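# Load the potato net bag into the crate on the pallet

## Task

Get the entire orange mesh sack of potatoes inside the crate, with the crate still resting on the pallet at the end. One robot or both may be used, since the sack may be too heavy for one. Finish with every gripper released and the robots backed away. No robot may topple or be left leaning, and the result only counts if it stays in place without a robot holding it.

## Robot and tools

ROBOTS. r1 and r2 are identical Hello Robot Stretch 3 units. Each has a base with two drive wheels and a passive omni wheel at the back, a lift that slides up a mast, and a telescoping arm that reaches out on the robot's right side. The base cannot move sideways, so to bring the gripper forward you drive the whole robot. The footprint is 0.33 m long by 0.34 m wide. Turning in place pivots about the point midway between the drive wheels, 0.05 m behind the front edge. Stowed (arm in, wrist folded), the wrist pokes out at most 0.06 m beyond the right side and a turn sweeps a 0.28 m radius; an unfolded level gripper reaches past that.

FRAMES. Base frame: origin on the floor between the drive wheels, x forward, y left, z up. hand_pose is reported in it, located where the closed fingertips meet; with all wrist joints at zero its x axis is up, y runs back along the arm to the mast, z faces the robot's rear. Fingertips are 0.04 m round pads. The odometry frame is the base frame as it was when the scene began. Each robot reports only in its own frames, so the robots' positions relative to each other come only from images, lidar_m, wrist_depth_mm and head_depth_mm.

execute_actions. Argument "actions" is a list holding one action or none (none just returns state and images). An action is an object keyed by "r1" and/or "r2". Per robot:
- "base": exactly one of {"translate_m": d}, a relative straight drive in metres, forward positive, -1 to 1; or {"rotate_rad": d}, a relative in-place turn in radians, counter-clockwise (left) positive, -3.2 to 3.2. Both are offsets from where the base stood in the latest reported state.
- "joints": absolute targets by name (tolerance for done in brackets): lift_m 0 to 1.1 (±0.004), arm height on the mast; arm_m 0 to 0.52 (±0.004), extension; wrist_yaw_rad -1.345 to 4.42 (±0.02), 0 along the arm, positive toward the front, 3.0 folded over the base; wrist_pitch_rad -1.57 to 0.451 (±0.05), 0 level, negative tips fingers down; wrist_roll_rad -2.911 to 2.911 (±0.02), 0 means fingers side by side and level; gripper_m -0.089 to 0.179 (±0.004), larger is wider, real fingertip gap is 0.007 m less near closed and 0.025 m less fully open, zero below 0.007; head_pan_rad -3.953 to 1.73 (±0.02), 0 forward, positive left, -1.57 along the arm; head_tilt_rad -1.53 to 0.419 (±0.02), negative down.
- "contact_limits": {"arm_m": effort in %, 1 to 100}; the arm halts with contact_stop when its effort reaches that (negative when retracting). It also caps holding force until the next action; too small halts instantly; values above the maximum are cut.
Optional "cameras": names such as r1_head_camera, r1_nav_camera, r1_wrist_camera (same for r2) or "all"; missing/null means all, [] means none. All motions in an action start together. Any unknown key or out-of-range number rejects the whole call and nothing moves. A robot, joint or base you leave out may still be driving toward an older target without the status saying so. If a result reports a stop, the remaining motion calls in that same reply are skipped. No action runs beyond 15 s.

wait: {"seconds": 0 to 10}; commands nothing and returns state and images. zoom_image: {"camera", "region": [x0, y0, x1, y1]} in pixels from the top-left of that camera's latest full image, at most 504 by 504. finished_scene: {"scene": the number of the current scene}; irreversible, and its result says whether the goal was met. Replying with no tool call ends the run.

RESULTS. base_status and joint_status: done (for the base, wheels turned the commanded amount even if slipping), off_target (stopped short, may still push), contact_stop, time_out, torque_fault (after the last three the old target is dropped and the joint holds where it is, unless slack or switched off). Arm and lift go slack after contact_stop until recommanded; a slack lift can sag under load or keep pressing. on_its_own covers things not commanded this call; "held at" is a held target, not a position. motor_effort is % of maximum, positive toward higher values, peak in brackets; readings carry fixed and random errors. Wheel effort positive pushes forward. base_odometry counts wheel turns only; heading -3.142 to 3.142; turned_by_wheels and turned_by_imu give turning since the last result; base_tilt in degrees, forward/right positive, with a fixed bias up to about 4 degrees. lidar_m: 12 distances in metres from the base origin, 30-degree sectors, 1st straight ahead then counter-clockwise (4th left, 7th back, 10th right); "-" is nothing seen; plane 0.17 m above floor, range 0.15 to 12 m; sees other robots, not glass or itself; own parts can hide sectors 5, 6, 9, 10. wrist_depth_mm (45 to 1000) and head_depth_mm (280 to 4000, sideways image) are 7x7 grids of median depth in mm from top left. Camera calibration gives K and T_world_to_cam, mapping the carrying robot's base frame to the camera, with small errors.

SPEED. Full base speed (0.30 m/s, 1.9 rad/s) needs lift_m under 0.30, arm_m under 0.03 and wrist_yaw_rad over 2.54; otherwise 0.10 m/s and 0.63 rad/s.

GRIPPER. Command below the object's width to grip (lower squeezes harder, but a stall guard may ease off, letting heavy items slip; send a new value to re-squeeze). Release by commanding at least 0.02 above the contact value. Neither reading nor done proves a grasp.

CAUTIONS. Fold or unfold the wrist only with lift_m 0.32 to 0.95, wrist_pitch_rad -0.4, roll near 0; once folded, lift may go down to 0.25. With wrist_yaw_rad under -0.4 keep pitch at -0.5 or lower. Robots pressing into each other fails the run; once bases touch, any further drive presses hard. Two robots' travel can differ up to 2.5 cm per metre, which strains a shared load and can tip them. Arm pushes with the gripper above about 0.45 m, repeated pushes, or driving while holding something fixed can tip a robot; undo in small steps, free the gripper, lower lift to about 0.2. Base, wrist and head push without stopping; wrists can torque_fault and go limp for 10 s. Avoid drops, slams and hard hits. Loose objects may get bumped occasionally, and the simulation keeps running while you compose replies.

Each tool is called after "Emit:" by a JSON object that holds its "fn" and its "kwargs", one argument or row to a line.

## Session

Emit:
{"fn": "execute_actions", "kwargs": {
  "actions": []
}}

Scene clock: 0.00 s.
r1.base_odometry: x=+0.000 y=+0.000 heading=+0.000 (m, m, rad; r1's odometry frame)
r1.turned_by_wheels: +0.000 (rad since the last result)
r1.turned_by_imu: +0.000 (rad since the last result)
r1.base_tilt: forward=+0.0 right=+0.2 (deg)
r1.lidar_m: 0.98 0.96 1.02 1.22 1.21 1.27 1.83 4.54 4.76 3.64 2.44 1.29
r1.head_depth_mm: 1389 1371 1348 1324 1305 1291 1265 / 1287 1270 1247 1229 1211 1196 1172 / 1199 1175 1163 1153 1131 1122 1103 / 1113 1104 1085 1081 1062 1053 1033 / 1051 1037 1022 1011 999 988 974 / 988 978 960 952 939 933 922 / 935 924 913 903 893 884 877
r1.base_status: not commanded
r1.joint_positions: lift_m=+0.342 arm_m=+0.000 wrist_yaw_rad=+2.930 wrist_pitch_rad=-0.366 wrist_roll_rad=+0.007 gripper_m=+0.037 head_pan_rad=+0.009 head_tilt_rad=-0.018
r1.joint_status: not commanded
r1.motor_effort: left_wheel=+0 right_wheel=+0 lift_m=+36 arm_m=+0 wrist_yaw_rad=-1 wrist_pitch_rad=+5 wrist_roll_rad=+0 gripper_m=+0 head_pan_rad=+0 head_tilt_rad=+1 (%)
r1.hand_pose: x=+0.0273 y=+0.0802 z=+0.3668 quat_wxyz=(+0.202, +0.707, +0.054, +0.676) (m; r1's base frame)
r1.wrist_depth_mm: - - - - - 896 751 / - - - - - 925 776 / - - - - - 962 786 / 780 877 932 - - 975 813 / 651 724 768 810 870 901 823 / 559 - 633 638 698 742 783 / 480 - 528 543 589 616 663
r2.base_odometry: x=+0.000 y=+0.000 heading=+0.000 (m, m, rad; r2's odometry frame)
r2.turned_by_wheels: +0.000 (rad since the last result)
r2.turned_by_imu: +0.000 (rad since the last result)
r2.base_tilt: forward=-0.3 right=-0.1 (deg)
r2.lidar_m: 2.44 3.86 5.10 3.61 1.50 1.13 1.11 1.05 0.80 0.78 0.82 1.16
r2.head_depth_mm: 1818 2152 2232 2336 2455 2534 2024 / 1804 2710 3436 3530 3586 3042 2019 / 1783 2692 3565 3584 3603 3062 2048 / 1764 2633 3623 3563 3524 2597 2084 / 1724 2590 3575 3600 3582 2977 2109 / 1719 2542 3670 3615 3612 3230 2166 / 1698 2510 3625 3595 3603 3289 2180
r2.base_status: not commanded
r2.joint_positions: lift_m=+0.457 arm_m=+0.003 wrist_yaw_rad=+2.961 wrist_pitch_rad=-0.313 wrist_roll_rad=-0.004 gripper_m=+0.037 head_pan_rad=-0.013 head_tilt_rad=-0.006
r2.joint_status: not commanded
r2.motor_effort: left_wheel=-1 right_wheel=+0 lift_m=+29 arm_m=+0 wrist_yaw_rad=+0 wrist_pitch_rad=+5 wrist_roll_rad=+1 gripper_m=-1 head_pan_rad=+0 head_tilt_rad=+2 (%)
r2.hand_pose: x=+0.0212 y=+0.0849 z=+0.4944 quat_wxyz=(+0.173, +0.704, +0.047, +0.687) (m; r2's base frame)
r2.wrist_depth_mm: - - - - - - - / - - - - - - - / - - - - - - - / - - - - - - - / - - - 983 952 893 842 / 887 841 - 770 732 739 707 / 719 706 - 669 640 619 611
pictures: r1_head_camera (sideways: a quarter turn clockwise sets it upright), r1_nav_camera (sideways: a quarter turn counterclockwise sets it upright), r1_wrist_camera, r2_head_camera (sideways: a quarter turn clockwise sets it upright), r2_nav_camera (sideways: a quarter turn counterclockwise sets it upright), r2_wrist_camera
Images, in order (width x height): r1_head_camera 896x504, r1_nav_camera 672x504, r1_wrist_camera 644x364, r2_head_camera 896x504, r2_nav_camera 672x504, r2_wrist_camera 644x364.

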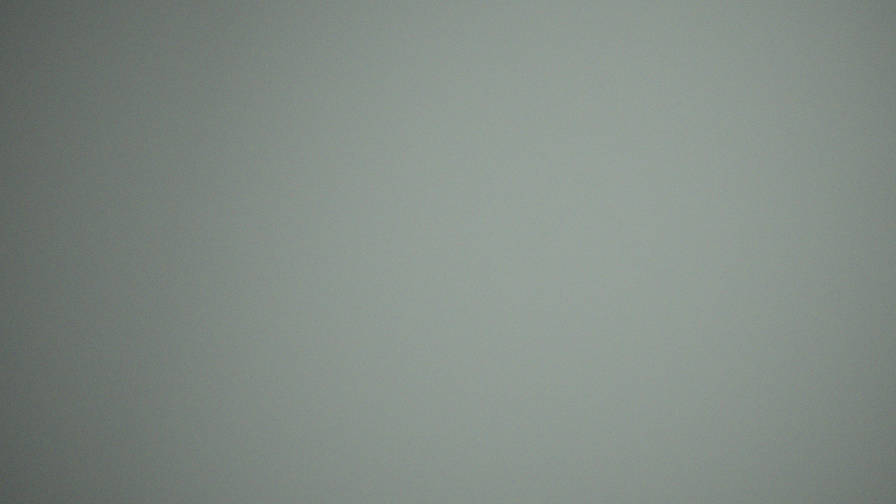

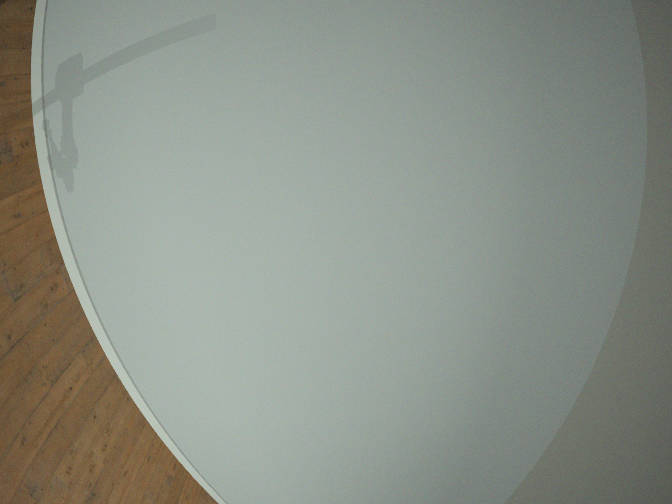

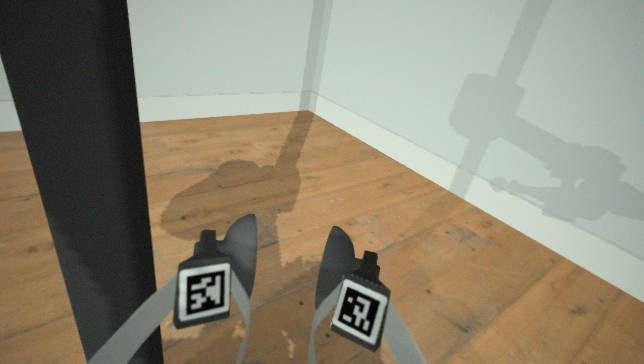

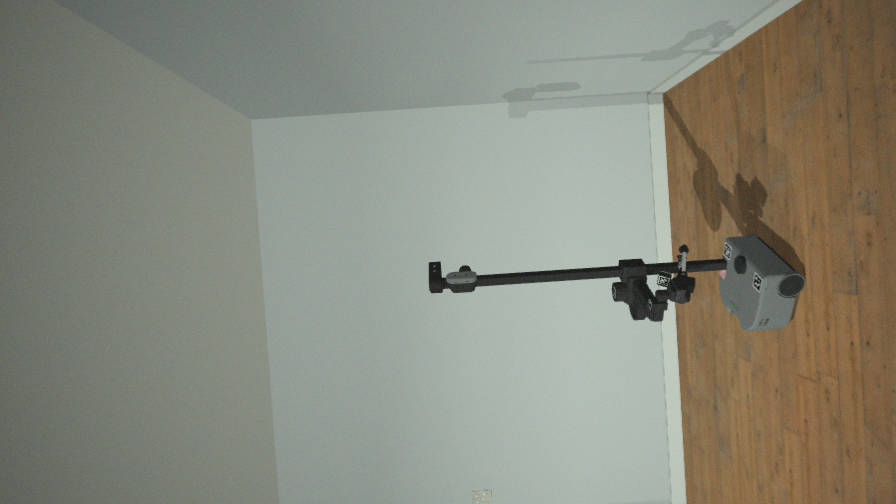

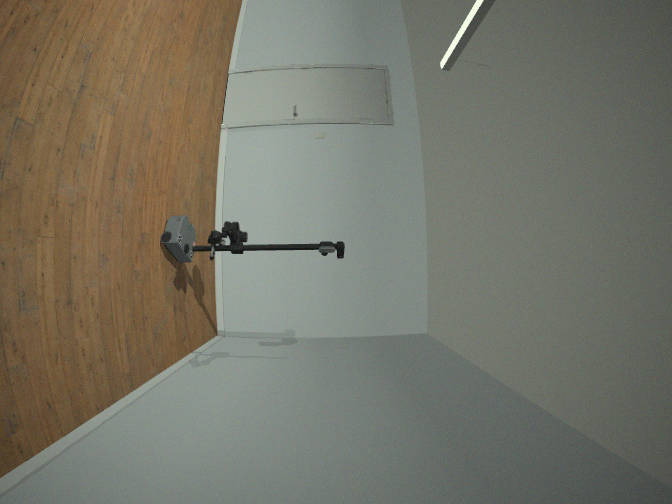

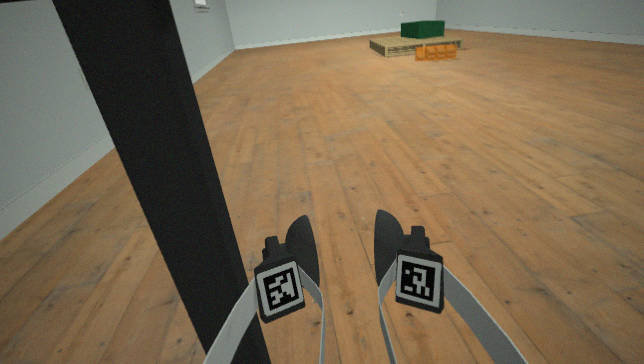

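Emit:
{"fn": "execute_actions", "kwargs": {
  "actions": [
    {"r2":{"joints":{"head_pan_rad":1.4,"head_tilt_rad":-0.4}},"r1":{"joints":{"head_pan_rad":-3.0,"head_tilt_rad":-0.4}}}
  ],
  "cameras": ["r2_head_camera","r2_nav_camera","r1_head_camera","r1_nav_camera"]
}}

Scene clock: 6.33 s.
r1.base_odometry: x=+0.000 y=+0.000 heading=+0.000 (m, m, rad; r1's odometry frame)
r1.turned_by_wheels: +0.000 (rad since the last result)
r1.turned_by_imu: +0.001 (rad since the last result)
r1.base_tilt: forward=+0.1 right=+0.4 (deg)
r1.lidar_m: 0.98 0.97 1.02 1.22 1.21 1.27 1.83 4.55 4.77 3.65 2.44 1.29
r1.head_depth_mm: 1608 1689 1759 1833 1899 1849 1498 / 1859 1935 2010 2151 2220 1897 1508 / 2221 2342 2473 2604 2515 1907 1513 / 2799 2969 3198 3289 2608 1908 1509 / 3689 3965 - - 2604 1900 1510 / - - - - 2593 1918 1509 / - - - - 2621 1929 1520
r1.base_status: not commanded
r1.joint_positions: lift_m=+0.342 arm_m=+0.000 wrist_yaw_rad=+2.930 wrist_pitch_rad=-0.366 wrist_roll_rad=+0.007 gripper_m=+0.037 head_pan_rad=-2.993 head_tilt_rad=-0.395
r1.joint_status: all done
r1.motor_effort: left_wheel=+0(1) right_wheel=+0(0) lift_m=+35(35) arm_m=+0(0) wrist_yaw_rad=+1(1) wrist_pitch_rad=+5(5) wrist_roll_rad=+0(0) gripper_m=+0(0) head_pan_rad=-3(42) head_tilt_rad=-2(18) (%)
r1.hand_pose: x=+0.0273 y=+0.0802 z=+0.3668 quat_wxyz=(+0.202, +0.707, +0.054, +0.676) (m; r1's base frame)
r1.wrist_depth_mm: - - - - - 889 760 / - - - - - 926 754 / - - - - - 943 799 / 777 860 941 - - 974 809 / 642 723 780 814 875 906 841 / 555 - 636 645 702 734 787 / 481 - 525 541 591 614 657
r2.base_odometry: x=+0.000 y=+0.000 heading=+0.000 (m, m, rad; r2's odometry frame)
r2.turned_by_wheels: +0.000 (rad since the last result)
r2.turned_by_imu: +0.001 (rad since the last result)
r2.base_tilt: forward=-0.4 right=-0.1 (deg)
r2.lidar_m: 2.44 3.88 5.10 3.64 1.50 1.13 1.10 1.05 0.80 0.78 0.82 1.16
r2.head_depth_mm: - - - 3245 2194 1657 1333 / - - - 3307 2223 1677 1331 / - - - 3334 2251 1671 1344 / - - - 3414 2268 1688 1350 / - - - 3501 2294 1718 1368 / - - - 3523 2296 1722 1373 / - - - 3671 2356 1724 1367
r2.base_status: not commanded
r2.joint_positions: lift_m=+0.457 arm_m=+0.003 wrist_yaw_rad=+2.961 wrist_pitch_rad=-0.313 wrist_roll_rad=-0.004 gripper_m=+0.037 head_pan_rad=+1.393 head_tilt_rad=-0.395
r2.joint_status: all done
r2.motor_effort: left_wheel=-1(1) right_wheel=+0(0) lift_m=+29(29) arm_m=+0(0) wrist_yaw_rad=-1(0) wrist_pitch_rad=+5(5) wrist_roll_rad=+1(1) gripper_m=-1(0) head_pan_rad=+3(38) head_tilt_rad=-3(25) (%)
r2.hand_pose: x=+0.0212 y=+0.0849 z=+0.4944 quat_wxyz=(+0.173, +0.704, +0.047, +0.687) (m; r2's base frame)
r2.wrist_depth_mm: - - - - - - - / - - - - - - - / - - - - - - - / - - - - - - - / - - - 993 961 895 834 / 871 848 - 772 741 746 710 / 721 706 - 655 637 621 606
pictures: r1_head_camera (sideways: a quarter turn clockwise sets it upright), r1_nav_camera (sideways: a quarter turn counterclockwise sets it upright), r2_head_camera (sideways: a quarter turn clockwise sets it upright), r2_nav_camera (sideways: a quarter turn counterclockwise sets it upright)
camera_calibration (this result's frames):
r1_head_camera: T_world_to_cam=[[0.317246, 0.000081328, -0.948343, 1.25182], [0.0894096, -0.995548, 0.0298245, -0.0371559], [-0.944119, -0.0942527, -0.315841, 0.374743], [0, 0, 0, 1]] pos_world=[-0.04001, -0.00177177, 1.30662]
r1_nav_camera: T_world_to_cam=[[-0.4556, -0.0145823, 0.890065, -1.11452], [-0.14984, 0.986856, -0.0605312, 0.130335], [-0.877483, -0.160946, -0.451797, 0.543118], [0, 0, 0, 1]] pos_world=[-0.0116699, -0.0574616, 1.24526]
r2_head_camera: T_world_to_cam=[[-0.129749, -0.364957, -0.921939, 1.21844], [-0.974584, 0.218189, 0.0507859, -0.0609873], [0.182622, 0.905097, -0.383991, 0.458839], [0, 0, 0, 1]] pos_world=[0.0148597, 0.0426912, 1.30262]
r2_nav_camera: T_world_to_cam=[[0.0869503, 0.330612, 0.939753, -1.17175], [0.978225, -0.206784, -0.0177619, 0.0652567], [0.188453, 0.920835, -0.341393, 0.406152], [0, 0, 0, 1]] pos_world=[-0.0384921, 0.0268913, 1.24098]
Images, in order (width x height): r1_head_camera 896x504, r1_nav_camera 672x504, r2_head_camera 896x504, r2_nav_camera 672x504.

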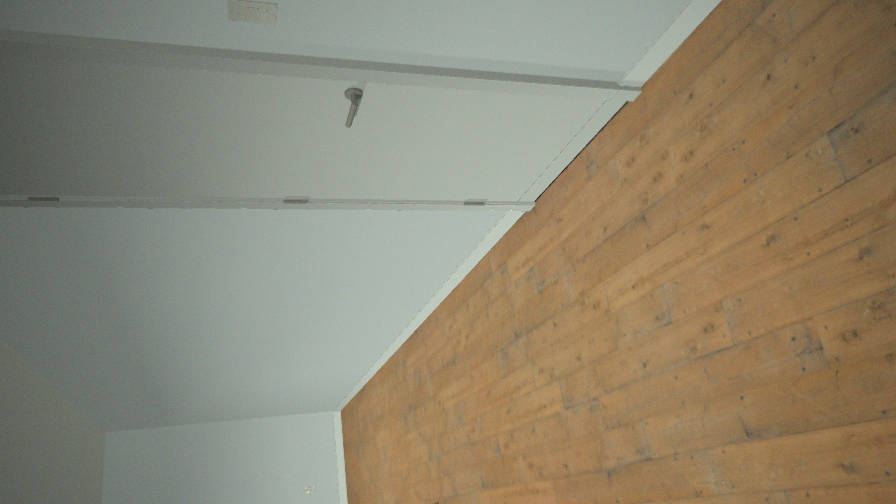

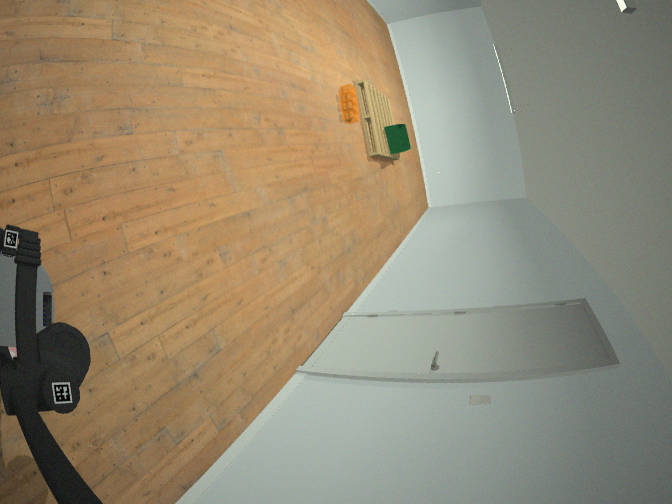

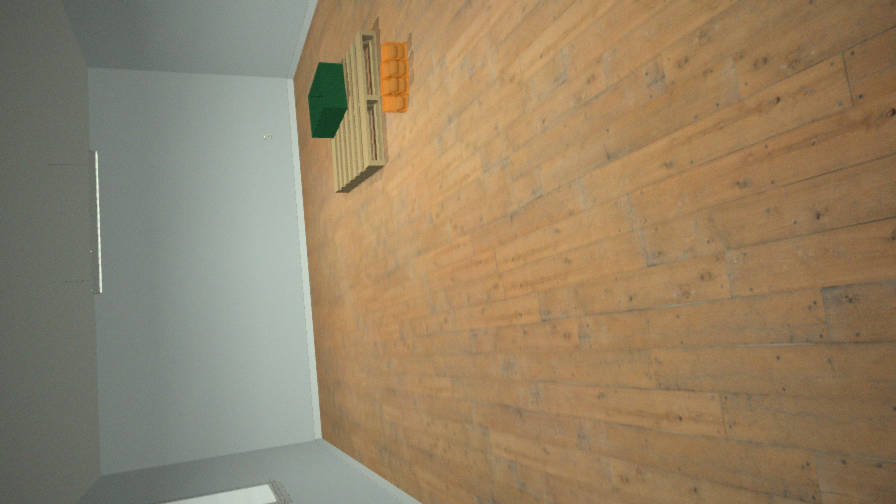

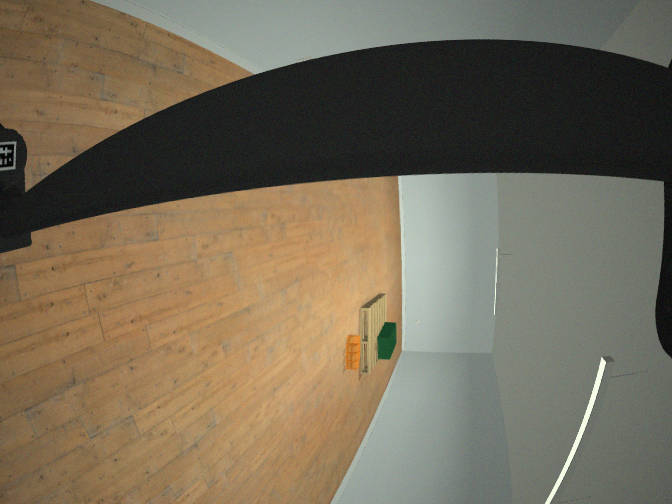

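Emit:
{"fn": "execute_actions", "kwargs": {
  "actions": [
    {"r2":{"base":{"rotate_rad":1.044},"joints":{"lift_m":0.28,"wrist_pitch_rad":-0.4,"wrist_yaw_rad":3.0,"head_pan_rad":0,"head_tilt_rad":-0.6}}}
  ],
  "cameras": []
}}

Emit:
{"fn": "execute_actions", "kwargs": {
  "actions": [
    {"r2":{"base":{"translate_m":1.0}}}
  ],
  "cameras": []
}}

Emit:
{"fn": "execute_actions", "kwargs": {
  "actions": [
    {"r2":{"base":{"translate_m":1.0}}}
  ],
  "cameras": []
}}

Emit:
{"fn": "execute_actions", "kwargs": {
  "actions": [
    {"r2":{"base":{"translate_m":0.7}}}
  ],
  "cameras": ["r2_head_camera","r2_nav_camera"]
}}

Scene clock: 17.87 s.
r1.base_odometry: x=+0.000 y=+0.000 heading=+0.000 (m, m, rad; r1's odometry frame)
r1.turned_by_wheels: +0.000 (rad since the last result)
r1.turned_by_imu: +0.001 (rad since the last result)
r1.base_tilt: forward=+0.1 right=+0.4 (deg)
r1.lidar_m: 0.99 0.97 1.02 1.23 1.21 1.27 1.84 4.53 4.77 3.64 2.44 1.28
r1.head_depth_mm: 1620 1675 1750 1821 1895 1850 1498 / 1872 1950 2037 2145 2242 1901 1503 / 2240 2339 2489 2618 2510 1895 1506 / 2786 3007 3202 3318 2577 1923 1506 / 3612 3999 - - 2619 1912 1508 / - - - - 2622 1912 1515 / - - - - 2648 1925 1513
r1.base_status: not commanded
r1.joint_positions: lift_m=+0.342 arm_m=+0.000 wrist_yaw_rad=+2.930 wrist_pitch_rad=-0.366 wrist_roll_rad=+0.007 gripper_m=+0.037 head_pan_rad=-2.993 head_tilt_rad=-0.395
r1.joint_status: not commanded
r1.motor_effort: left_wheel=-1(0) right_wheel=+0(0) lift_m=+35(35) arm_m=+0(0) wrist_yaw_rad=+1(0) wrist_pitch_rad=+5(5) wrist_roll_rad=+0(0) gripper_m=+0(0) head_pan_rad=-3(3) head_tilt_rad=-2(2) (%)
r1.hand_pose: x=+0.0273 y=+0.0802 z=+0.3668 quat_wxyz=(+0.202, +0.707, +0.054, +0.676) (m; r1's base frame)
r1.wrist_depth_mm: - - - - - 895 758 / - - - - - 922 777 / - - - - - 947 797 / 780 887 936 - - 986 808 / 657 714 763 805 874 919 818 / 548 - 631 632 709 745 781 / 480 - 520 554 592 628 651
r2.base_odometry: x=+0.000 y=+0.000 heading=+1.044 (m, m, rad; r2's odometry frame)
r2.turned_by_wheels: +1.044 (rad since the last result)
r2.turned_by_imu: +1.061 (rad since the last result)
r2.base_tilt: forward=-0.4 right=-0.1 (deg)
r2.lidar_m: 5.07 3.63 1.50 1.13 1.11 1.05 0.80 0.78 0.82 1.16 2.44 3.86
r2.head_depth_mm: - - 3293 2263 1740 1410 1182 / - - 3309 2291 1747 1407 1192 / - - 3367 2325 1768 1424 1192 / - - 3366 2335 1773 1429 1207 / - - 3467 2370 1786 1438 1203 / - - 3562 2376 1793 1441 1206 / - - 3533 2395 1807 1461 1217
r2.base_status: done
r2.joint_positions: lift_m=+0.281 arm_m=+0.003 wrist_yaw_rad=+2.997 wrist_pitch_rad=-0.415 wrist_roll_rad=-0.004 gripper_m=+0.037 head_pan_rad=+0.007 head_tilt_rad=-0.593
r2.joint_status: all done
r2.motor_effort: left_wheel=-3(15) right_wheel=+1(6) lift_m=+11(23) arm_m=+0(0) wrist_yaw_rad=+5(4) wrist_pitch_rad=+4(5) wrist_roll_rad=+1(1) gripper_m=-1(1) head_pan_rad=-1(35) head_tilt_rad=-3(18) (%)
r2.hand_pose: x=+0.0112 y=+0.0748 z=+0.2942 quat_wxyz=(+0.195, +0.699, +0.096, +0.681) (m; r2's base frame)
r2.wrist_depth_mm: 796 - - - - - - / 834 - - - - - - / 881 965 - 977 908 865 824 / 847 802 762 727 712 675 635 / 658 646 - 600 593 550 529 / 550 535 - - - 474 452 / 463 476 - - 416 404 394
pictures: none
No camera images: the call's "cameras" was empty. Leave "cameras" out to get every camera's image.

Scene clock: 22.90 s.
r1.base_odometry: x=+0.000 y=+0.000 heading=+0.000 (m, m, rad; r1's odometry frame)
r1.turned_by_wheels: +0.000 (rad since the last result)
r1.turned_by_imu: +0.001 (rad since the last result)
r1.base_tilt: forward=+0.0 right=+0.3 (deg)
r1.lidar_m: 0.99 0.96 1.02 1.22 1.21 1.27 1.83 4.52 4.75 2.10 3.00 1.29
r1.head_depth_mm: 1606 1695 1762 1820 1920 1841 1500 / 1846 1935 2015 2127 2228 1912 1506 / 2234 2323 2460 2618 2518 1892 1506 / 2804 2992 3143 3318 2618 1902 1500 / 3628 - - - 2632 1913 1514 / - - - - 2621 1912 1519 / - - - - 2630 1917 1521
r1.base_status: not commanded
r1.joint_positions: lift_m=+0.342 arm_m=+0.000 wrist_yaw_rad=+2.930 wrist_pitch_rad=-0.366 wrist_roll_rad=+0.007 gripper_m=+0.037 head_pan_rad=-2.993 head_tilt_rad=-0.395
r1.joint_status: not commanded
r1.motor_effort: left_wheel=-1(0) right_wheel=+0(0) lift_m=+35(35) arm_m=+0(0) wrist_yaw_rad=+0(1) wrist_pitch_rad=+5(5) wrist_roll_rad=+0(0) gripper_m=+0(0) head_pan_rad=-3(2) head_tilt_rad=-2(2) (%)
r1.hand_pose: x=+0.0273 y=+0.0802 z=+0.3668 quat_wxyz=(+0.202, +0.707, +0.054, +0.676) (m; r1's base frame)
r1.wrist_depth_mm: - - - - - 901 759 / - - - - - 922 768 / - - - - - 952 789 / 782 896 937 - - 980 804 / 653 726 772 818 870 909 823 / 558 - 624 636 710 759 772 / 488 - 526 548 595 619 658
r2.base_odometry: x=+0.503 y=+0.864 heading=+1.044 (m, m, rad; r2's odometry frame)
r2.turned_by_wheels: +0.000 (rad since the last result)
r2.turned_by_imu: +0.008 (rad since the last result)
r2.base_tilt: forward=-0.4 right=+0.0 (deg)
r2.lidar_m: 4.08 5.04 2.10 1.60 1.58 1.64 1.71 1.67 1.76 2.10 3.22 3.37
r2.head_depth_mm: 3591 3899 3278 2286 1727 1416 1179 / - - 3293 2295 1759 1417 1186 / - - 3389 2297 1754 1427 1188 / - - 3419 2318 1777 1431 1203 / - - 3490 2334 1777 1433 1200 / - - 3455 2342 1800 1455 1209 / - - 3545 2394 1805 1449 1210
r2.base_status: done
r2.joint_positions: lift_m=+0.281 arm_m=+0.003 wrist_yaw_rad=+2.997 wrist_pitch_rad=-0.415 wrist_roll_rad=-0.004 gripper_m=+0.037 head_pan_rad=+0.007 head_tilt_rad=-0.594
r2.joint_status: not commanded
r2.motor_effort: left_wheel=-5(11) right_wheel=+2(8) lift_m=+11(11) arm_m=+0(0) wrist_yaw_rad=+2(3) wrist_pitch_rad=+5(5) wrist_roll_rad=+1(1) gripper_m=+0(0) head_pan_rad=-2(3) head_tilt_rad=-3(3) (%)
r2.hand_pose: x=+0.0110 y=+0.0748 z=+0.2941 quat_wxyz=(+0.195, +0.699, +0.096, +0.681) (m; r2's base frame)
r2.wrist_depth_mm: - - - - - - - / - - - - - - - / - - - 961 897 862 794 / 868 813 783 731 702 679 634 / 676 635 - 612 595 549 535 / 546 530 - - - 472 450 / 466 476 - - 417 405 396
pictures: none
No camera images: the call's "cameras" was empty. Leave "cameras" out to get every camera's image.

Scene clock: 27.93 s.
r1.base_odometry: x=+0.000 y=+0.000 heading=+0.000 (m, m, rad; r1's odometry frame)
r1.turned_by_wheels: +0.000 (rad since the last result)
r1.turned_by_imu: +0.001 (rad since the last result)
r1.base_tilt: forward=+0.0 right=+0.3 (deg)
r1.lidar_m: 0.98 0.97 1.03 1.22 1.21 1.27 1.84 4.51 2.21 3.66 3.03 1.28
r1.head_depth_mm: 1621 1687 1754 1829 1901 1839 1505 / 1861 1939 2025 2133 2235 1901 1505 / 2226 2347 2501 2609 2498 1902 1503 / 2793 2996 3220 3342 2609 1917 1508 / 3693 3957 - - 2602 1915 1509 / - - - - 2630 1929 1517 / - - - - 2608 1909 1522
r1.base_status: not commanded
r1.joint_positions: lift_m=+0.342 arm_m=+0.000 wrist_yaw_rad=+2.930 wrist_pitch_rad=-0.366 wrist_roll_rad=+0.007 gripper_m=+0.037 head_pan_rad=-2.993 head_tilt_rad=-0.395
r1.joint_status: not commanded
r1.motor_effort: left_wheel=+0(1) right_wheel=+0(0) lift_m=+35(35) arm_m=+0(0) wrist_yaw_rad=+0(0) wrist_pitch_rad=+5(5) wrist_roll_rad=+0(0) gripper_m=+0(0) head_pan_rad=-3(3) head_tilt_rad=-2(1) (%)
r1.hand_pose: x=+0.0273 y=+0.0802 z=+0.3668 quat_wxyz=(+0.202, +0.707, +0.054, +0.676) (m; r1's base frame)
r1.wrist_depth_mm: - - - - - 888 736 / - - - - - 902 777 / - - - - - 954 808 / 779 868 946 - - 977 808 / 646 717 768 821 844 930 813 / 547 - 631 638 717 743 788 / 485 - 522 546 590 614 663
r2.base_odometry: x=+1.006 y=+1.729 heading=+1.044 (m, m, rad; r2's odometry frame)
r2.turned_by_wheels: +0.000 (rad since the last result)
r2.turned_by_imu: +0.008 (rad since the last result)
r2.base_tilt: forward=-0.4 right=-0.1 (deg)
r2.lidar_m: 3.10 6.21 2.68 2.05 2.03 2.13 2.62 2.57 2.21 2.82 2.74 2.92
r2.head_depth_mm: 3094 3290 3279 2269 1745 1406 1182 / 3489 3776 3284 2268 1752 1419 1183 / - - 3351 2317 1769 1411 1191 / - - 3219 2247 1768 1428 1195 / - - 3108 2255 1785 1434 1198 / - - 3190 2352 1791 1435 1214 / - - 3479 2389 1817 1442 1216
r2.base_status: done
r2.joint_positions: lift_m=+0.281 arm_m=+0.003 wrist_yaw_rad=+2.998 wrist_pitch_rad=-0.415 wrist_roll_rad=-0.004 gripper_m=+0.037 head_pan_rad=+0.007 head_tilt_rad=-0.594
r2.joint_status: not commanded
r2.motor_effort: left_wheel=-4(10) right_wheel=+2(7) lift_m=+11(11) arm_m=+0(1) wrist_yaw_rad=+3(3) wrist_pitch_rad=+4(5) wrist_roll_rad=+1(0) gripper_m=+0(0) head_pan_rad=-2(2) head_tilt_rad=-2(2) (%)
r2.hand_pose: x=+0.0110 y=+0.0748 z=+0.2941 quat_wxyz=(+0.195, +0.699, +0.096, +0.681) (m; r2's base frame)
r2.wrist_depth_mm: - - - - - - - / - - - - - - - / - - - 944 906 860 824 / 848 823 778 739 701 667 637 / 682 641 - 603 592 554 527 / 548 534 - - - 473 453 / 466 471 - - 415 405 392
pictures: none
No camera images: the call's "cameras" was empty. Leave "cameras" out to get every camera's image.

Scene clock: 32.00 s.
r1.base_odometry: x=+0.000 y=+0.000 heading=+0.000 (m, m, rad; r1's odometry frame)
r1.turned_by_wheels: +0.000 (rad since the last result)
r1.turned_by_imu: +0.000 (rad since the last result)
r1.base_tilt: forward=+0.1 right=+0.3 (deg)
r1.lidar_m: 0.99 0.97 1.02 1.22 1.21 1.27 1.84 4.53 2.53 3.64 3.02 1.29
r1.head_depth_mm: 1617 1695 1764 1824 1913 1839 1503 / 1859 1953 2014 2109 2222 1895 1501 / 2195 2344 2461 2617 2507 1909 1504 / 2804 3005 3165 3336 2587 1901 1506 / 3666 - - - 2599 1903 1513 / - - - - 2629 1931 1515 / - - - - 2629 1935 1514
r1.base_status: not commanded
r1.joint_positions: lift_m=+0.342 arm_m=+0.000 wrist_yaw_rad=+2.930 wrist_pitch_rad=-0.366 wrist_roll_rad=+0.007 gripper_m=+0.037 head_pan_rad=-2.993 head_tilt_rad=-0.395
r1.joint_status: not commanded
r1.motor_effort: left_wheel=+0(0) right_wheel=+0(0) lift_m=+35(35) arm_m=-1(1) wrist_yaw_rad=-1(1) wrist_pitch_rad=+5(5) wrist_roll_rad=+0(0) gripper_m=+0(0) head_pan_rad=-3(3) head_tilt_rad=-1(2) (%)
r1.hand_pose: x=+0.0273 y=+0.0802 z=+0.3668 quat_wxyz=(+0.202, +0.707, +0.054, +0.676) (m; r1's base frame)
r1.wrist_depth_mm: - - - - - 896 759 / - - - - - 927 776 / - - - - - 965 788 / 780 880 935 - - 972 810 / 654 715 770 796 863 924 822 / 556 - 636 636 697 729 774 / 480 - 525 550 597 614 663
r2.base_odometry: x=+1.358 y=+2.334 heading=+1.044 (m, m, rad; r2's odometry frame)
r2.turned_by_wheels: +0.000 (rad since the last result)
r2.turned_by_imu: +0.006 (rad since the last result)
r2.base_tilt: forward=-0.3 right=-0.1 (deg)
r2.lidar_m: 2.40 5.57 3.08 2.37 2.33 2.46 3.28 3.19 2.53 2.49 2.43 2.59
r2.head_depth_mm: 2756 2969 3137 2265 1726 1406 1178 / 3154 3436 3363 2280 1736 1415 1187 / 3641 - 3360 2293 1757 1424 1199 / - - 3408 2243 1713 1435 1193 / - - 2983 2223 1701 1446 1200 / - - 2921 2233 1795 1444 1205 / - - 3561 2281 1805 1453 1217
r2.base_status: done
r2.joint_positions: lift_m=+0.281 arm_m=+0.003 wrist_yaw_rad=+2.998 wrist_pitch_rad=-0.415 wrist_roll_rad=-0.004 gripper_m=+0.037 head_pan_rad=+0.007 head_tilt_rad=-0.594
r2.joint_status: not commanded
r2.motor_effort: left_wheel=-5(8) right_wheel=+2(6) lift_m=+11(11) arm_m=+0(0) wrist_yaw_rad=+3(4) wrist_pitch_rad=+5(5) wrist_roll_rad=+1(1) gripper_m=+0(1) head_pan_rad=-2(3) head_tilt_rad=-3(3) (%)
r2.hand_pose: x=+0.0110 y=+0.0748 z=+0.2941 quat_wxyz=(+0.195, +0.699, +0.096, +0.681) (m; r2's base frame)
r2.wrist_depth_mm: - - - - - - - / - - - - - - - / - - - 960 909 855 802 / 852 803 780 731 700 675 641 / 664 638 - 598 592 550 531 / 547 531 - - - 469 453 / 467 470 - - 416 404 394
pictures: r2_head_camera (sideways: a quarter turn clockwise sets it upright), r2_nav_camera (sideways: a quarter turn counterclockwise sets it upright)
camera_calibration (this result's frames):
r2_head_camera: T_world_to_cam=[[-0.557297, 0.0591983, -0.828201, 1.09879], [0.0444303, 0.998152, 0.041449, -0.0550357], [0.829124, -0.0136978, -0.558897, 0.682482], [0, 0, 0, 1]] pos_world=[0.0489325, -0.000763753, 1.29373]
r2_nav_camera: T_world_to_cam=[[0.520004, -0.0234165, 0.853843, -1.06232], [-0.0262565, -0.99959, -0.0114229, 0.0631276], [0.85376, -0.016479, -0.520406, 0.635036], [0, 0, 0, 1]] pos_world=[0.0118981, 0.0486908, 1.23825]
Images, in order (width x height): r2_head_camera 896x504, r2_nav_camera 672x504.

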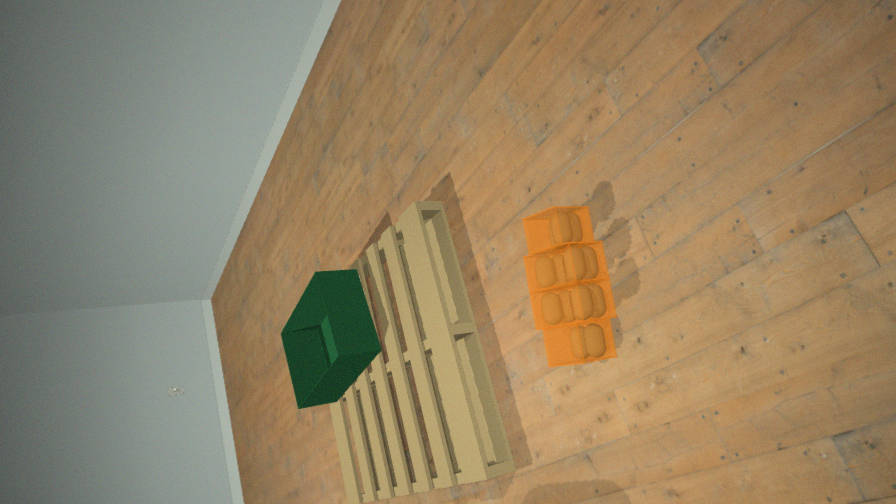

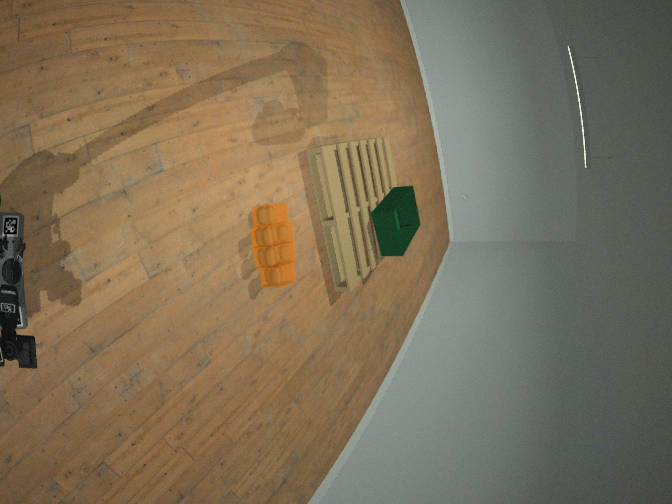

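Emit:
{"fn": "execute_actions", "kwargs": {
  "actions": [
    {"r2":{"base":{"rotate_rad":-0.366}}}
  ],
  "cameras": []
}}

Emit:
{"fn": "execute_actions", "kwargs": {
  "actions": [
    {"r2":{"base":{"translate_m":1.0}}}
  ],
  "cameras": []
}}

Emit:
{"fn": "execute_actions", "kwargs": {
  "actions": [
    {"r2":{"base":{"translate_m":1.0}}}
  ],
  "cameras": []
}}

Emit:
{"fn": "execute_actions", "kwargs": {
  "actions": [
    {"r2":{"base":{"rotate_rad":2.285},"joints":{"head_pan_rad":-1.0,"head_tilt_rad":-0.9}}}
  ],
  "cameras": ["r2_head_camera","r2_nav_camera"]
}}

Scene clock: 59.60 s.
r1.base_odometry: x=+0.000 y=+0.000 heading=+0.000 (m, m, rad; r1's odometry frame)
r1.turned_by_wheels: +0.000 (rad since the last result)
r1.turned_by_imu: +0.000 (rad since the last result)
r1.base_tilt: forward=+0.1 right=+0.2 (deg)
r1.lidar_m: 0.98 0.96 1.02 1.22 1.21 1.27 1.83 4.53 2.53 3.64 3.00 1.29
r1.head_depth_mm: 1623 1679 1751 1827 1911 1851 1508 / 1866 1936 2025 2145 2249 1903 1506 / 2217 2329 2470 2632 2530 1905 1501 / 2803 2984 3191 3348 2605 1911 1505 / 3659 - - - 2608 1906 1502 / - - - - 2612 1928 1513 / - - - - 2621 1919 1518
r1.base_status: not commanded
r1.joint_positions: lift_m=+0.342 arm_m=+0.000 wrist_yaw_rad=+2.930 wrist_pitch_rad=-0.366 wrist_roll_rad=+0.007 gripper_m=+0.037 head_pan_rad=-2.993 head_tilt_rad=-0.395
r1.joint_status: not commanded
r1.motor_effort: left_wheel=+0(1) right_wheel=+0(0) lift_m=+34(35) arm_m=+0(0) wrist_yaw_rad=+0(1) wrist_pitch_rad=+5(5) wrist_roll_rad=+0(0) gripper_m=+0(0) head_pan_rad=-3(3) head_tilt_rad=-2(2) (%)
r1.hand_pose: x=+0.0273 y=+0.0802 z=+0.3668 quat_wxyz=(+0.202, +0.707, +0.054, +0.676) (m; r1's base frame)
r1.wrist_depth_mm: - - - - - 902 755 / - - - - - 938 773 / - - - - - 965 796 / 773 880 936 - - 975 813 / 659 722 773 807 871 914 819 / 546 - 638 643 703 740 793 / 484 - 523 547 599 614 652
r2.base_odometry: x=+1.358 y=+2.334 heading=+0.678 (m, m, rad; r2's odometry frame)
r2.turned_by_wheels: -0.366 (rad since the last result)
r2.turned_by_imu: -0.370 (rad since the last result)
r2.base_tilt: forward=-0.3 right=+0.0 (deg)
r2.lidar_m: 2.79 2.40 4.99 2.74 2.32 2.32 2.63 3.20 3.20 2.53 2.44 2.43
r2.head_depth_mm: 2129 2325 2573 2286 1728 1402 1177 / 2298 2513 2791 2287 1755 1415 1185 / 2448 2698 2963 2310 1761 1413 1186 / 2663 3023 3168 2326 1780 1437 1194 / 2930 3297 3454 2337 1780 1434 1204 / 3227 3715 3451 2272 1796 1443 1209 / 3617 - 3554 2235 1800 1448 1217
r2.base_status: done
r2.joint_positions: lift_m=+0.281 arm_m=+0.003 wrist_yaw_rad=+2.998 wrist_pitch_rad=-0.415 wrist_roll_rad=-0.004 gripper_m=+0.037 head_pan_rad=+0.007 head_tilt_rad=-0.594
r2.joint_status: not commanded
r2.motor_effort: left_wheel=+1(13) right_wheel=-1(4) lift_m=+11(11) arm_m=+0(0) wrist_yaw_rad=+3(3) wrist_pitch_rad=+4(4) wrist_roll_rad=+1(1) gripper_m=-1(0) head_pan_rad=-2(2) head_tilt_rad=-3(3) (%)
r2.hand_pose: x=+0.0110 y=+0.0748 z=+0.2941 quat_wxyz=(+0.195, +0.699, +0.096, +0.681) (m; r2's base frame)
r2.wrist_depth_mm: - - - - - - - / - - - - - - - / - - - 963 920 861 818 / 862 806 778 731 695 671 643 / 666 637 - 602 588 550 533 / 552 530 - - - 472 456 / 471 472 - - 416 403 396
pictures: none
No camera images: the call's "cameras" was empty. Leave "cameras" out to get every camera's image.

Scene clock: 64.63 s.
r1.base_odometry: x=+0.000 y=+0.000 heading=+0.000 (m, m, rad; r1's odometry frame)
r1.turned_by_wheels: +0.000 (rad since the last result)
r1.turned_by_imu: +0.001 (rad since the last result)
r1.base_tilt: forward=+0.2 right=+0.2 (deg)
r1.lidar_m: 0.99 0.96 1.02 1.22 1.21 1.27 1.84 2.93 4.79 3.66 2.99 1.29
r1.head_depth_mm: 1620 1684 1755 1828 1912 1839 1498 / 1863 1948 2016 2127 2237 1895 1500 / 2238 2328 2494 2619 2527 1915 1501 / 2812 2965 3256 3340 2629 1910 1508 / 3668 - - - 2599 1908 1502 / - - - - 2623 1909 1513 / - - - - 2618 1920 1514
r1.base_status: not commanded
r1.joint_positions: lift_m=+0.342 arm_m=+0.000 wrist_yaw_rad=+2.930 wrist_pitch_rad=-0.366 wrist_roll_rad=+0.007 gripper_m=+0.037 head_pan_rad=-2.993 head_tilt_rad=-0.395
r1.joint_status: not commanded
r1.motor_effort: left_wheel=+0(1) right_wheel=+0(0) lift_m=+36(35) arm_m=-1(0) wrist_yaw_rad=-1(0) wrist_pitch_rad=+5(4) wrist_roll_rad=+0(0) gripper_m=+0(0) head_pan_rad=-3(3) head_tilt_rad=-2(2) (%)
r1.hand_pose: x=+0.0273 y=+0.0802 z=+0.3668 quat_wxyz=(+0.202, +0.707, +0.054, +0.676) (m; r1's base frame)
r1.wrist_depth_mm: - - - - - 885 760 / - - - - - 926 772 / - - - - - 974 779 / 778 882 937 - - 971 805 / 654 712 755 808 852 912 820 / 555 - 618 646 711 740 797 / 480 - 518 543 591 615 662
r2.base_odometry: x=+2.137 y=+2.961 heading=+0.678 (m, m, rad; r2's odometry frame)
r2.turned_by_wheels: +0.000 (rad since the last result)
r2.turned_by_imu: +0.008 (rad since the last result)
r2.base_tilt: forward=-0.3 right=-0.1 (deg)
r2.lidar_m: 1.97 1.61 1.60 3.60 3.05 3.05 3.49 3.90 2.93 2.01 1.73 1.72
r2.head_depth_mm: 1496 1613 1775 1991 1734 1399 1180 / 1604 1768 1954 2124 1752 1417 1189 / 1736 1909 2142 2261 1761 1420 1196 / 1884 2094 2381 2317 1767 1421 1194 / 2074 2339 2653 2350 1779 1440 1196 / 2284 2597 2986 2377 1802 1445 1209 / 2530 2929 3298 2378 1815 1421 1220
r2.base_status: done
r2.joint_positions: lift_m=+0.281 arm_m=+0.003 wrist_yaw_rad=+2.998 wrist_pitch_rad=-0.415 wrist_roll_rad=-0.004 gripper_m=+0.037 head_pan_rad=+0.007 head_tilt_rad=-0.594
r2.joint_status: not commanded
r2.motor_effort: left_wheel=+0(15) right_wheel=-1(4) lift_m=+11(11) arm_m=+0(0) wrist_yaw_rad=+3(2) wrist_pitch_rad=+5(5) wrist_roll_rad=+1(1) gripper_m=-1(1) head_pan_rad=-3(2) head_tilt_rad=-3(2) (%)
r2.hand_pose: x=+0.0110 y=+0.0748 z=+0.2941 quat_wxyz=(+0.195, +0.699, +0.096, +0.681) (m; r2's base frame)
r2.wrist_depth_mm: - - - - - - - / - - - - - - 953 / - - - 961 761 863 806 / 874 803 780 708 584 675 639 / 664 633 - 600 586 548 535 / 550 534 - - - 466 449 / 466 474 - - 417 405 395
pictures: none
No camera images: the call's "cameras" was empty. Leave "cameras" out to get every camera's image.

Scene clock: 69.67 s.
r1.base_odometry: x=+0.000 y=+0.000 heading=+0.000 (m, m, rad; r1's odometry frame)
r1.turned_by_wheels: +0.000 (rad since the last result)
r1.turned_by_imu: +0.001 (rad since the last result)
r1.base_tilt: forward=+0.0 right=+0.2 (deg)
r1.lidar_m: 0.99 0.96 1.02 1.23 1.21 1.27 1.84 3.59 4.78 3.65 3.00 1.29
r1.head_depth_mm: 1610 1692 1753 1822 1903 1840 1499 / 1868 1941 2040 2113 2257 1910 1494 / 2210 2336 2470 2600 2510 1908 1505 / 2806 2971 3225 3339 2607 1912 1506 / 3628 3980 - - 2593 1916 1509 / - - - - 2618 1912 1510 / - - - 3576 2640 1925 1522
r1.base_status: not commanded
r1.joint_positions: lift_m=+0.342 arm_m=+0.000 wrist_yaw_rad=+2.930 wrist_pitch_rad=-0.366 wrist_roll_rad=+0.007 gripper_m=+0.037 head_pan_rad=-2.993 head_tilt_rad=-0.395
r1.joint_status: not commanded
r1.motor_effort: left_wheel=+0(1) right_wheel=+0(0) lift_m=+35(35) arm_m=+0(0) wrist_yaw_rad=-1(1) wrist_pitch_rad=+5(5) wrist_roll_rad=+0(0) gripper_m=+0(0) head_pan_rad=-3(4) head_tilt_rad=-2(2) (%)
r1.hand_pose: x=+0.0273 y=+0.0802 z=+0.3668 quat_wxyz=(+0.202, +0.707, +0.054, +0.676) (m; r1's base frame)
r1.wrist_depth_mm: - - - - - 886 759 / - - - - - 930 774 / - - - - - 945 788 / 787 866 927 - - 969 804 / 655 723 767 813 868 901 827 / 551 - 632 634 714 734 781 / 486 - 522 541 587 612 661
r2.base_odometry: x=+2.916 y=+3.588 heading=+0.678 (m, m, rad; r2's odometry frame)
r2.turned_by_wheels: +0.000 (rad since the last result)
r2.turned_by_imu: +0.008 (rad since the last result)
r2.base_tilt: forward=-0.3 right=-0.1 (deg)
r2.lidar_m: 1.14 1.93 1.00 1.06 3.78 3.78 4.36 3.58 2.05 1.17 1.00 1.00
r2.head_depth_mm: 855 933 1022 1134 1275 1377 1185 / 918 1009 1118 1251 1417 1413 1185 / 992 1095 1232 1390 1590 1422 1188 / 1081 1208 1368 1571 1713 1431 1191 / 1181 1345 1533 1790 1791 1437 1200 / 1313 1493 1752 2074 1800 1442 1202 / 1467 1714 2030 2284 1808 1460 1202
r2.base_status: done
r2.joint_positions: lift_m=+0.281 arm_m=+0.003 wrist_yaw_rad=+2.998 wrist_pitch_rad=-0.415 wrist_roll_rad=-0.004 gripper_m=+0.037 head_pan_rad=+0.007 head_tilt_rad=-0.594
r2.joint_status: not commanded
r2.motor_effort: left_wheel=-1(14) right_wheel=+0(4) lift_m=+11(11) arm_m=+0(1) wrist_yaw_rad=+3(3) wrist_pitch_rad=+4(5) wrist_roll_rad=+1(1) gripper_m=+0(1) head_pan_rad=-2(0) head_tilt_rad=-3(2) (%)
r2.hand_pose: x=+0.0110 y=+0.0748 z=+0.2941 quat_wxyz=(+0.195, +0.699, +0.096, +0.681) (m; r2's base frame)
r2.wrist_depth_mm: - - - - 945 - - / - - - - - - - / - - 761 738 882 861 811 / 844 804 746 678 697 668 646 / 668 636 - 597 590 554 529 / 543 529 - - - 469 452 / 466 469 - - 417 400 396
pictures: none
No camera images: the call's "cameras" was empty. Leave "cameras" out to get every camera's image.

Scene clock: 72.30 s.
r1.base_odometry: x=+0.000 y=+0.000 heading=+0.000 (m, m, rad; r1's odometry frame)
r1.turned_by_wheels: +0.000 (rad since the last result)
r1.turned_by_imu: +0.000 (rad since the last result)
r1.base_tilt: forward=+0.2 right=+0.4 (deg)
r1.lidar_m: 0.98 0.97 1.02 1.22 1.21 1.27 1.83 3.47 4.77 3.66 2.98 1.29
r1.head_depth_mm: 1612 1693 1750 1825 1918 1845 1500 / 1853 1929 2022 2123 2232 1905 1497 / 2242 2317 2476 2623 2520 1912 1504 / 2790 3007 3185 3312 2599 1904 1505 / 3667 - - - 2597 1908 1511 / - - - - 2595 1909 1512 / - - - 3644 2619 1925 1508
r1.base_status: not commanded
r1.joint_positions: lift_m=+0.342 arm_m=+0.000 wrist_yaw_rad=+2.930 wrist_pitch_rad=-0.366 wrist_roll_rad=+0.007 gripper_m=+0.037 head_pan_rad=-2.993 head_tilt_rad=-0.395
r1.joint_status: not commanded
r1.motor_effort: left_wheel=-1(0) right_wheel=+0(0) lift_m=+35(35) arm_m=-1(0) wrist_yaw_rad=+0(0) wrist_pitch_rad=+5(5) wrist_roll_rad=+0(0) gripper_m=+0(0) head_pan_rad=-3(3) head_tilt_rad=-2(1) (%)
r1.hand_pose: x=+0.0273 y=+0.0802 z=+0.3668 quat_wxyz=(+0.202, +0.707, +0.054, +0.676) (m; r1's base frame)
r1.wrist_depth_mm: - - - - - 896 741 / - - - - - 928 774 / - - - - - 963 781 / 774 874 919 - - 952 819 / 656 727 769 819 864 907 833 / 546 - 633 638 713 752 781 / 480 - 520 547 596 616 655
r2.base_odometry: x=+2.916 y=+3.588 heading=+2.963 (m, m, rad; r2's odometry frame)
r2.turned_by_wheels: +2.285 (rad since the last result)
r2.turned_by_imu: +2.312 (rad since the last result)
r2.base_tilt: forward=-0.3 right=-0.1 (deg)
r2.lidar_m: 3.76 3.84 4.91 3.60 1.53 1.07 1.00 1.02 1.30 2.85 1.01 4.05
r2.head_depth_mm: 3400 2502 1994 1635 1398 1221 1082 / 3399 2523 1918 1649 1404 1224 1104 / 3394 2530 1779 1575 1400 1240 1127 / 3452 2534 1792 1461 1360 1225 1090 / 3470 2558 1709 1519 1337 1208 1097 / 3554 2559 1886 1545 1283 1246 1096 / 3524 2582 1878 1594 1343 1233 1099
r2.base_status: done
r2.joint_positions: lift_m=+0.281 arm_m=+0.003 wrist_yaw_rad=+2.998 wrist_pitch_rad=-0.415 wrist_roll_rad=-0.004 gripper_m=+0.037 head_pan_rad=-0.993 head_tilt_rad=-0.889
r2.joint_status: all done
r2.motor_effort: left_wheel=-4(12) right_wheel=+1(8) lift_m=+11(11) arm_m=+0(0) wrist_yaw_rad=+3(3) wrist_pitch_rad=+5(5) wrist_roll_rad=+1(1) gripper_m=-1(1) head_pan_rad=-2(34) head_tilt_rad=-5(21) (%)
r2.hand_pose: x=+0.0110 y=+0.0748 z=+0.2941 quat_wxyz=(+0.195, +0.699, +0.096, +0.681) (m; r2's base frame)
r2.wrist_depth_mm: - - - - - - - / - - - - - - - / - - - 969 902 862 806 / 855 809 783 735 696 665 643 / 671 645 - 600 594 549 538 / 549 529 - - - 470 450 / 464 477 - - 417 401 395
pictures: r2_head_camera (sideways: a quarter turn clockwise sets it upright), r2_nav_camera (sideways: a quarter turn counterclockwise sets it upright)
camera_calibration (this result's frames):
r2_head_camera: T_world_to_cam=[[-0.369738, 0.68259, -0.630369, 0.839805], [0.869288, 0.493687, 0.0247111, -0.0382637], [0.328072, -0.538836, -0.775903, 0.967798], [0, 0, 0, 1]] pos_world=[0.026262, -0.0328683, 1.28125]
r2_nav_camera: T_world_to_cam=[[0.384647, -0.639468, 0.665678, -0.816228], [-0.856337, -0.516416, -0.00126797, 0.0549681], [0.344578, -0.569557, -0.746238, 0.931906], [0, 0, 0, 1]] pos_world=[0.0399169, 0.0372082, 1.23884]
Images, in order (width x height): r2_head_camera 896x504, r2_nav_camera 672x504.

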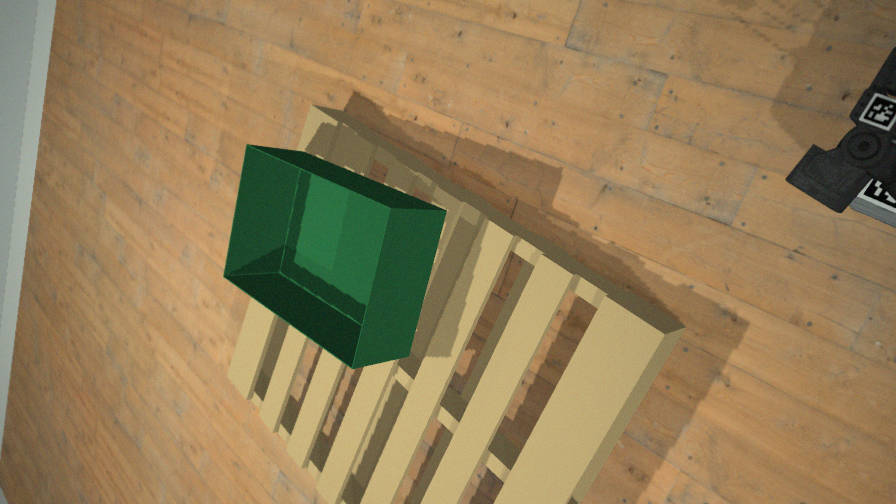

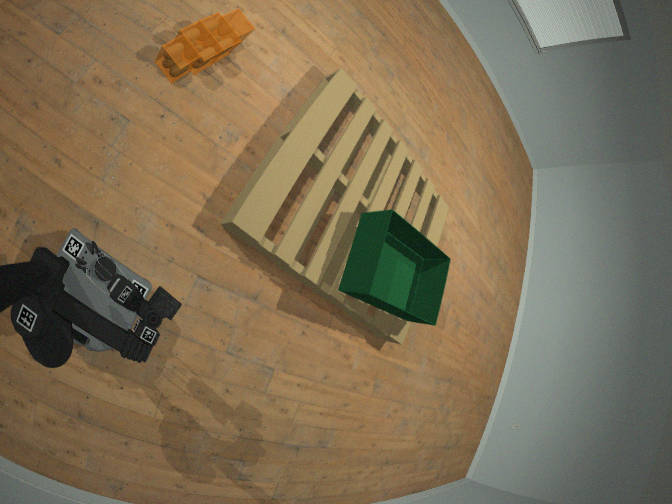

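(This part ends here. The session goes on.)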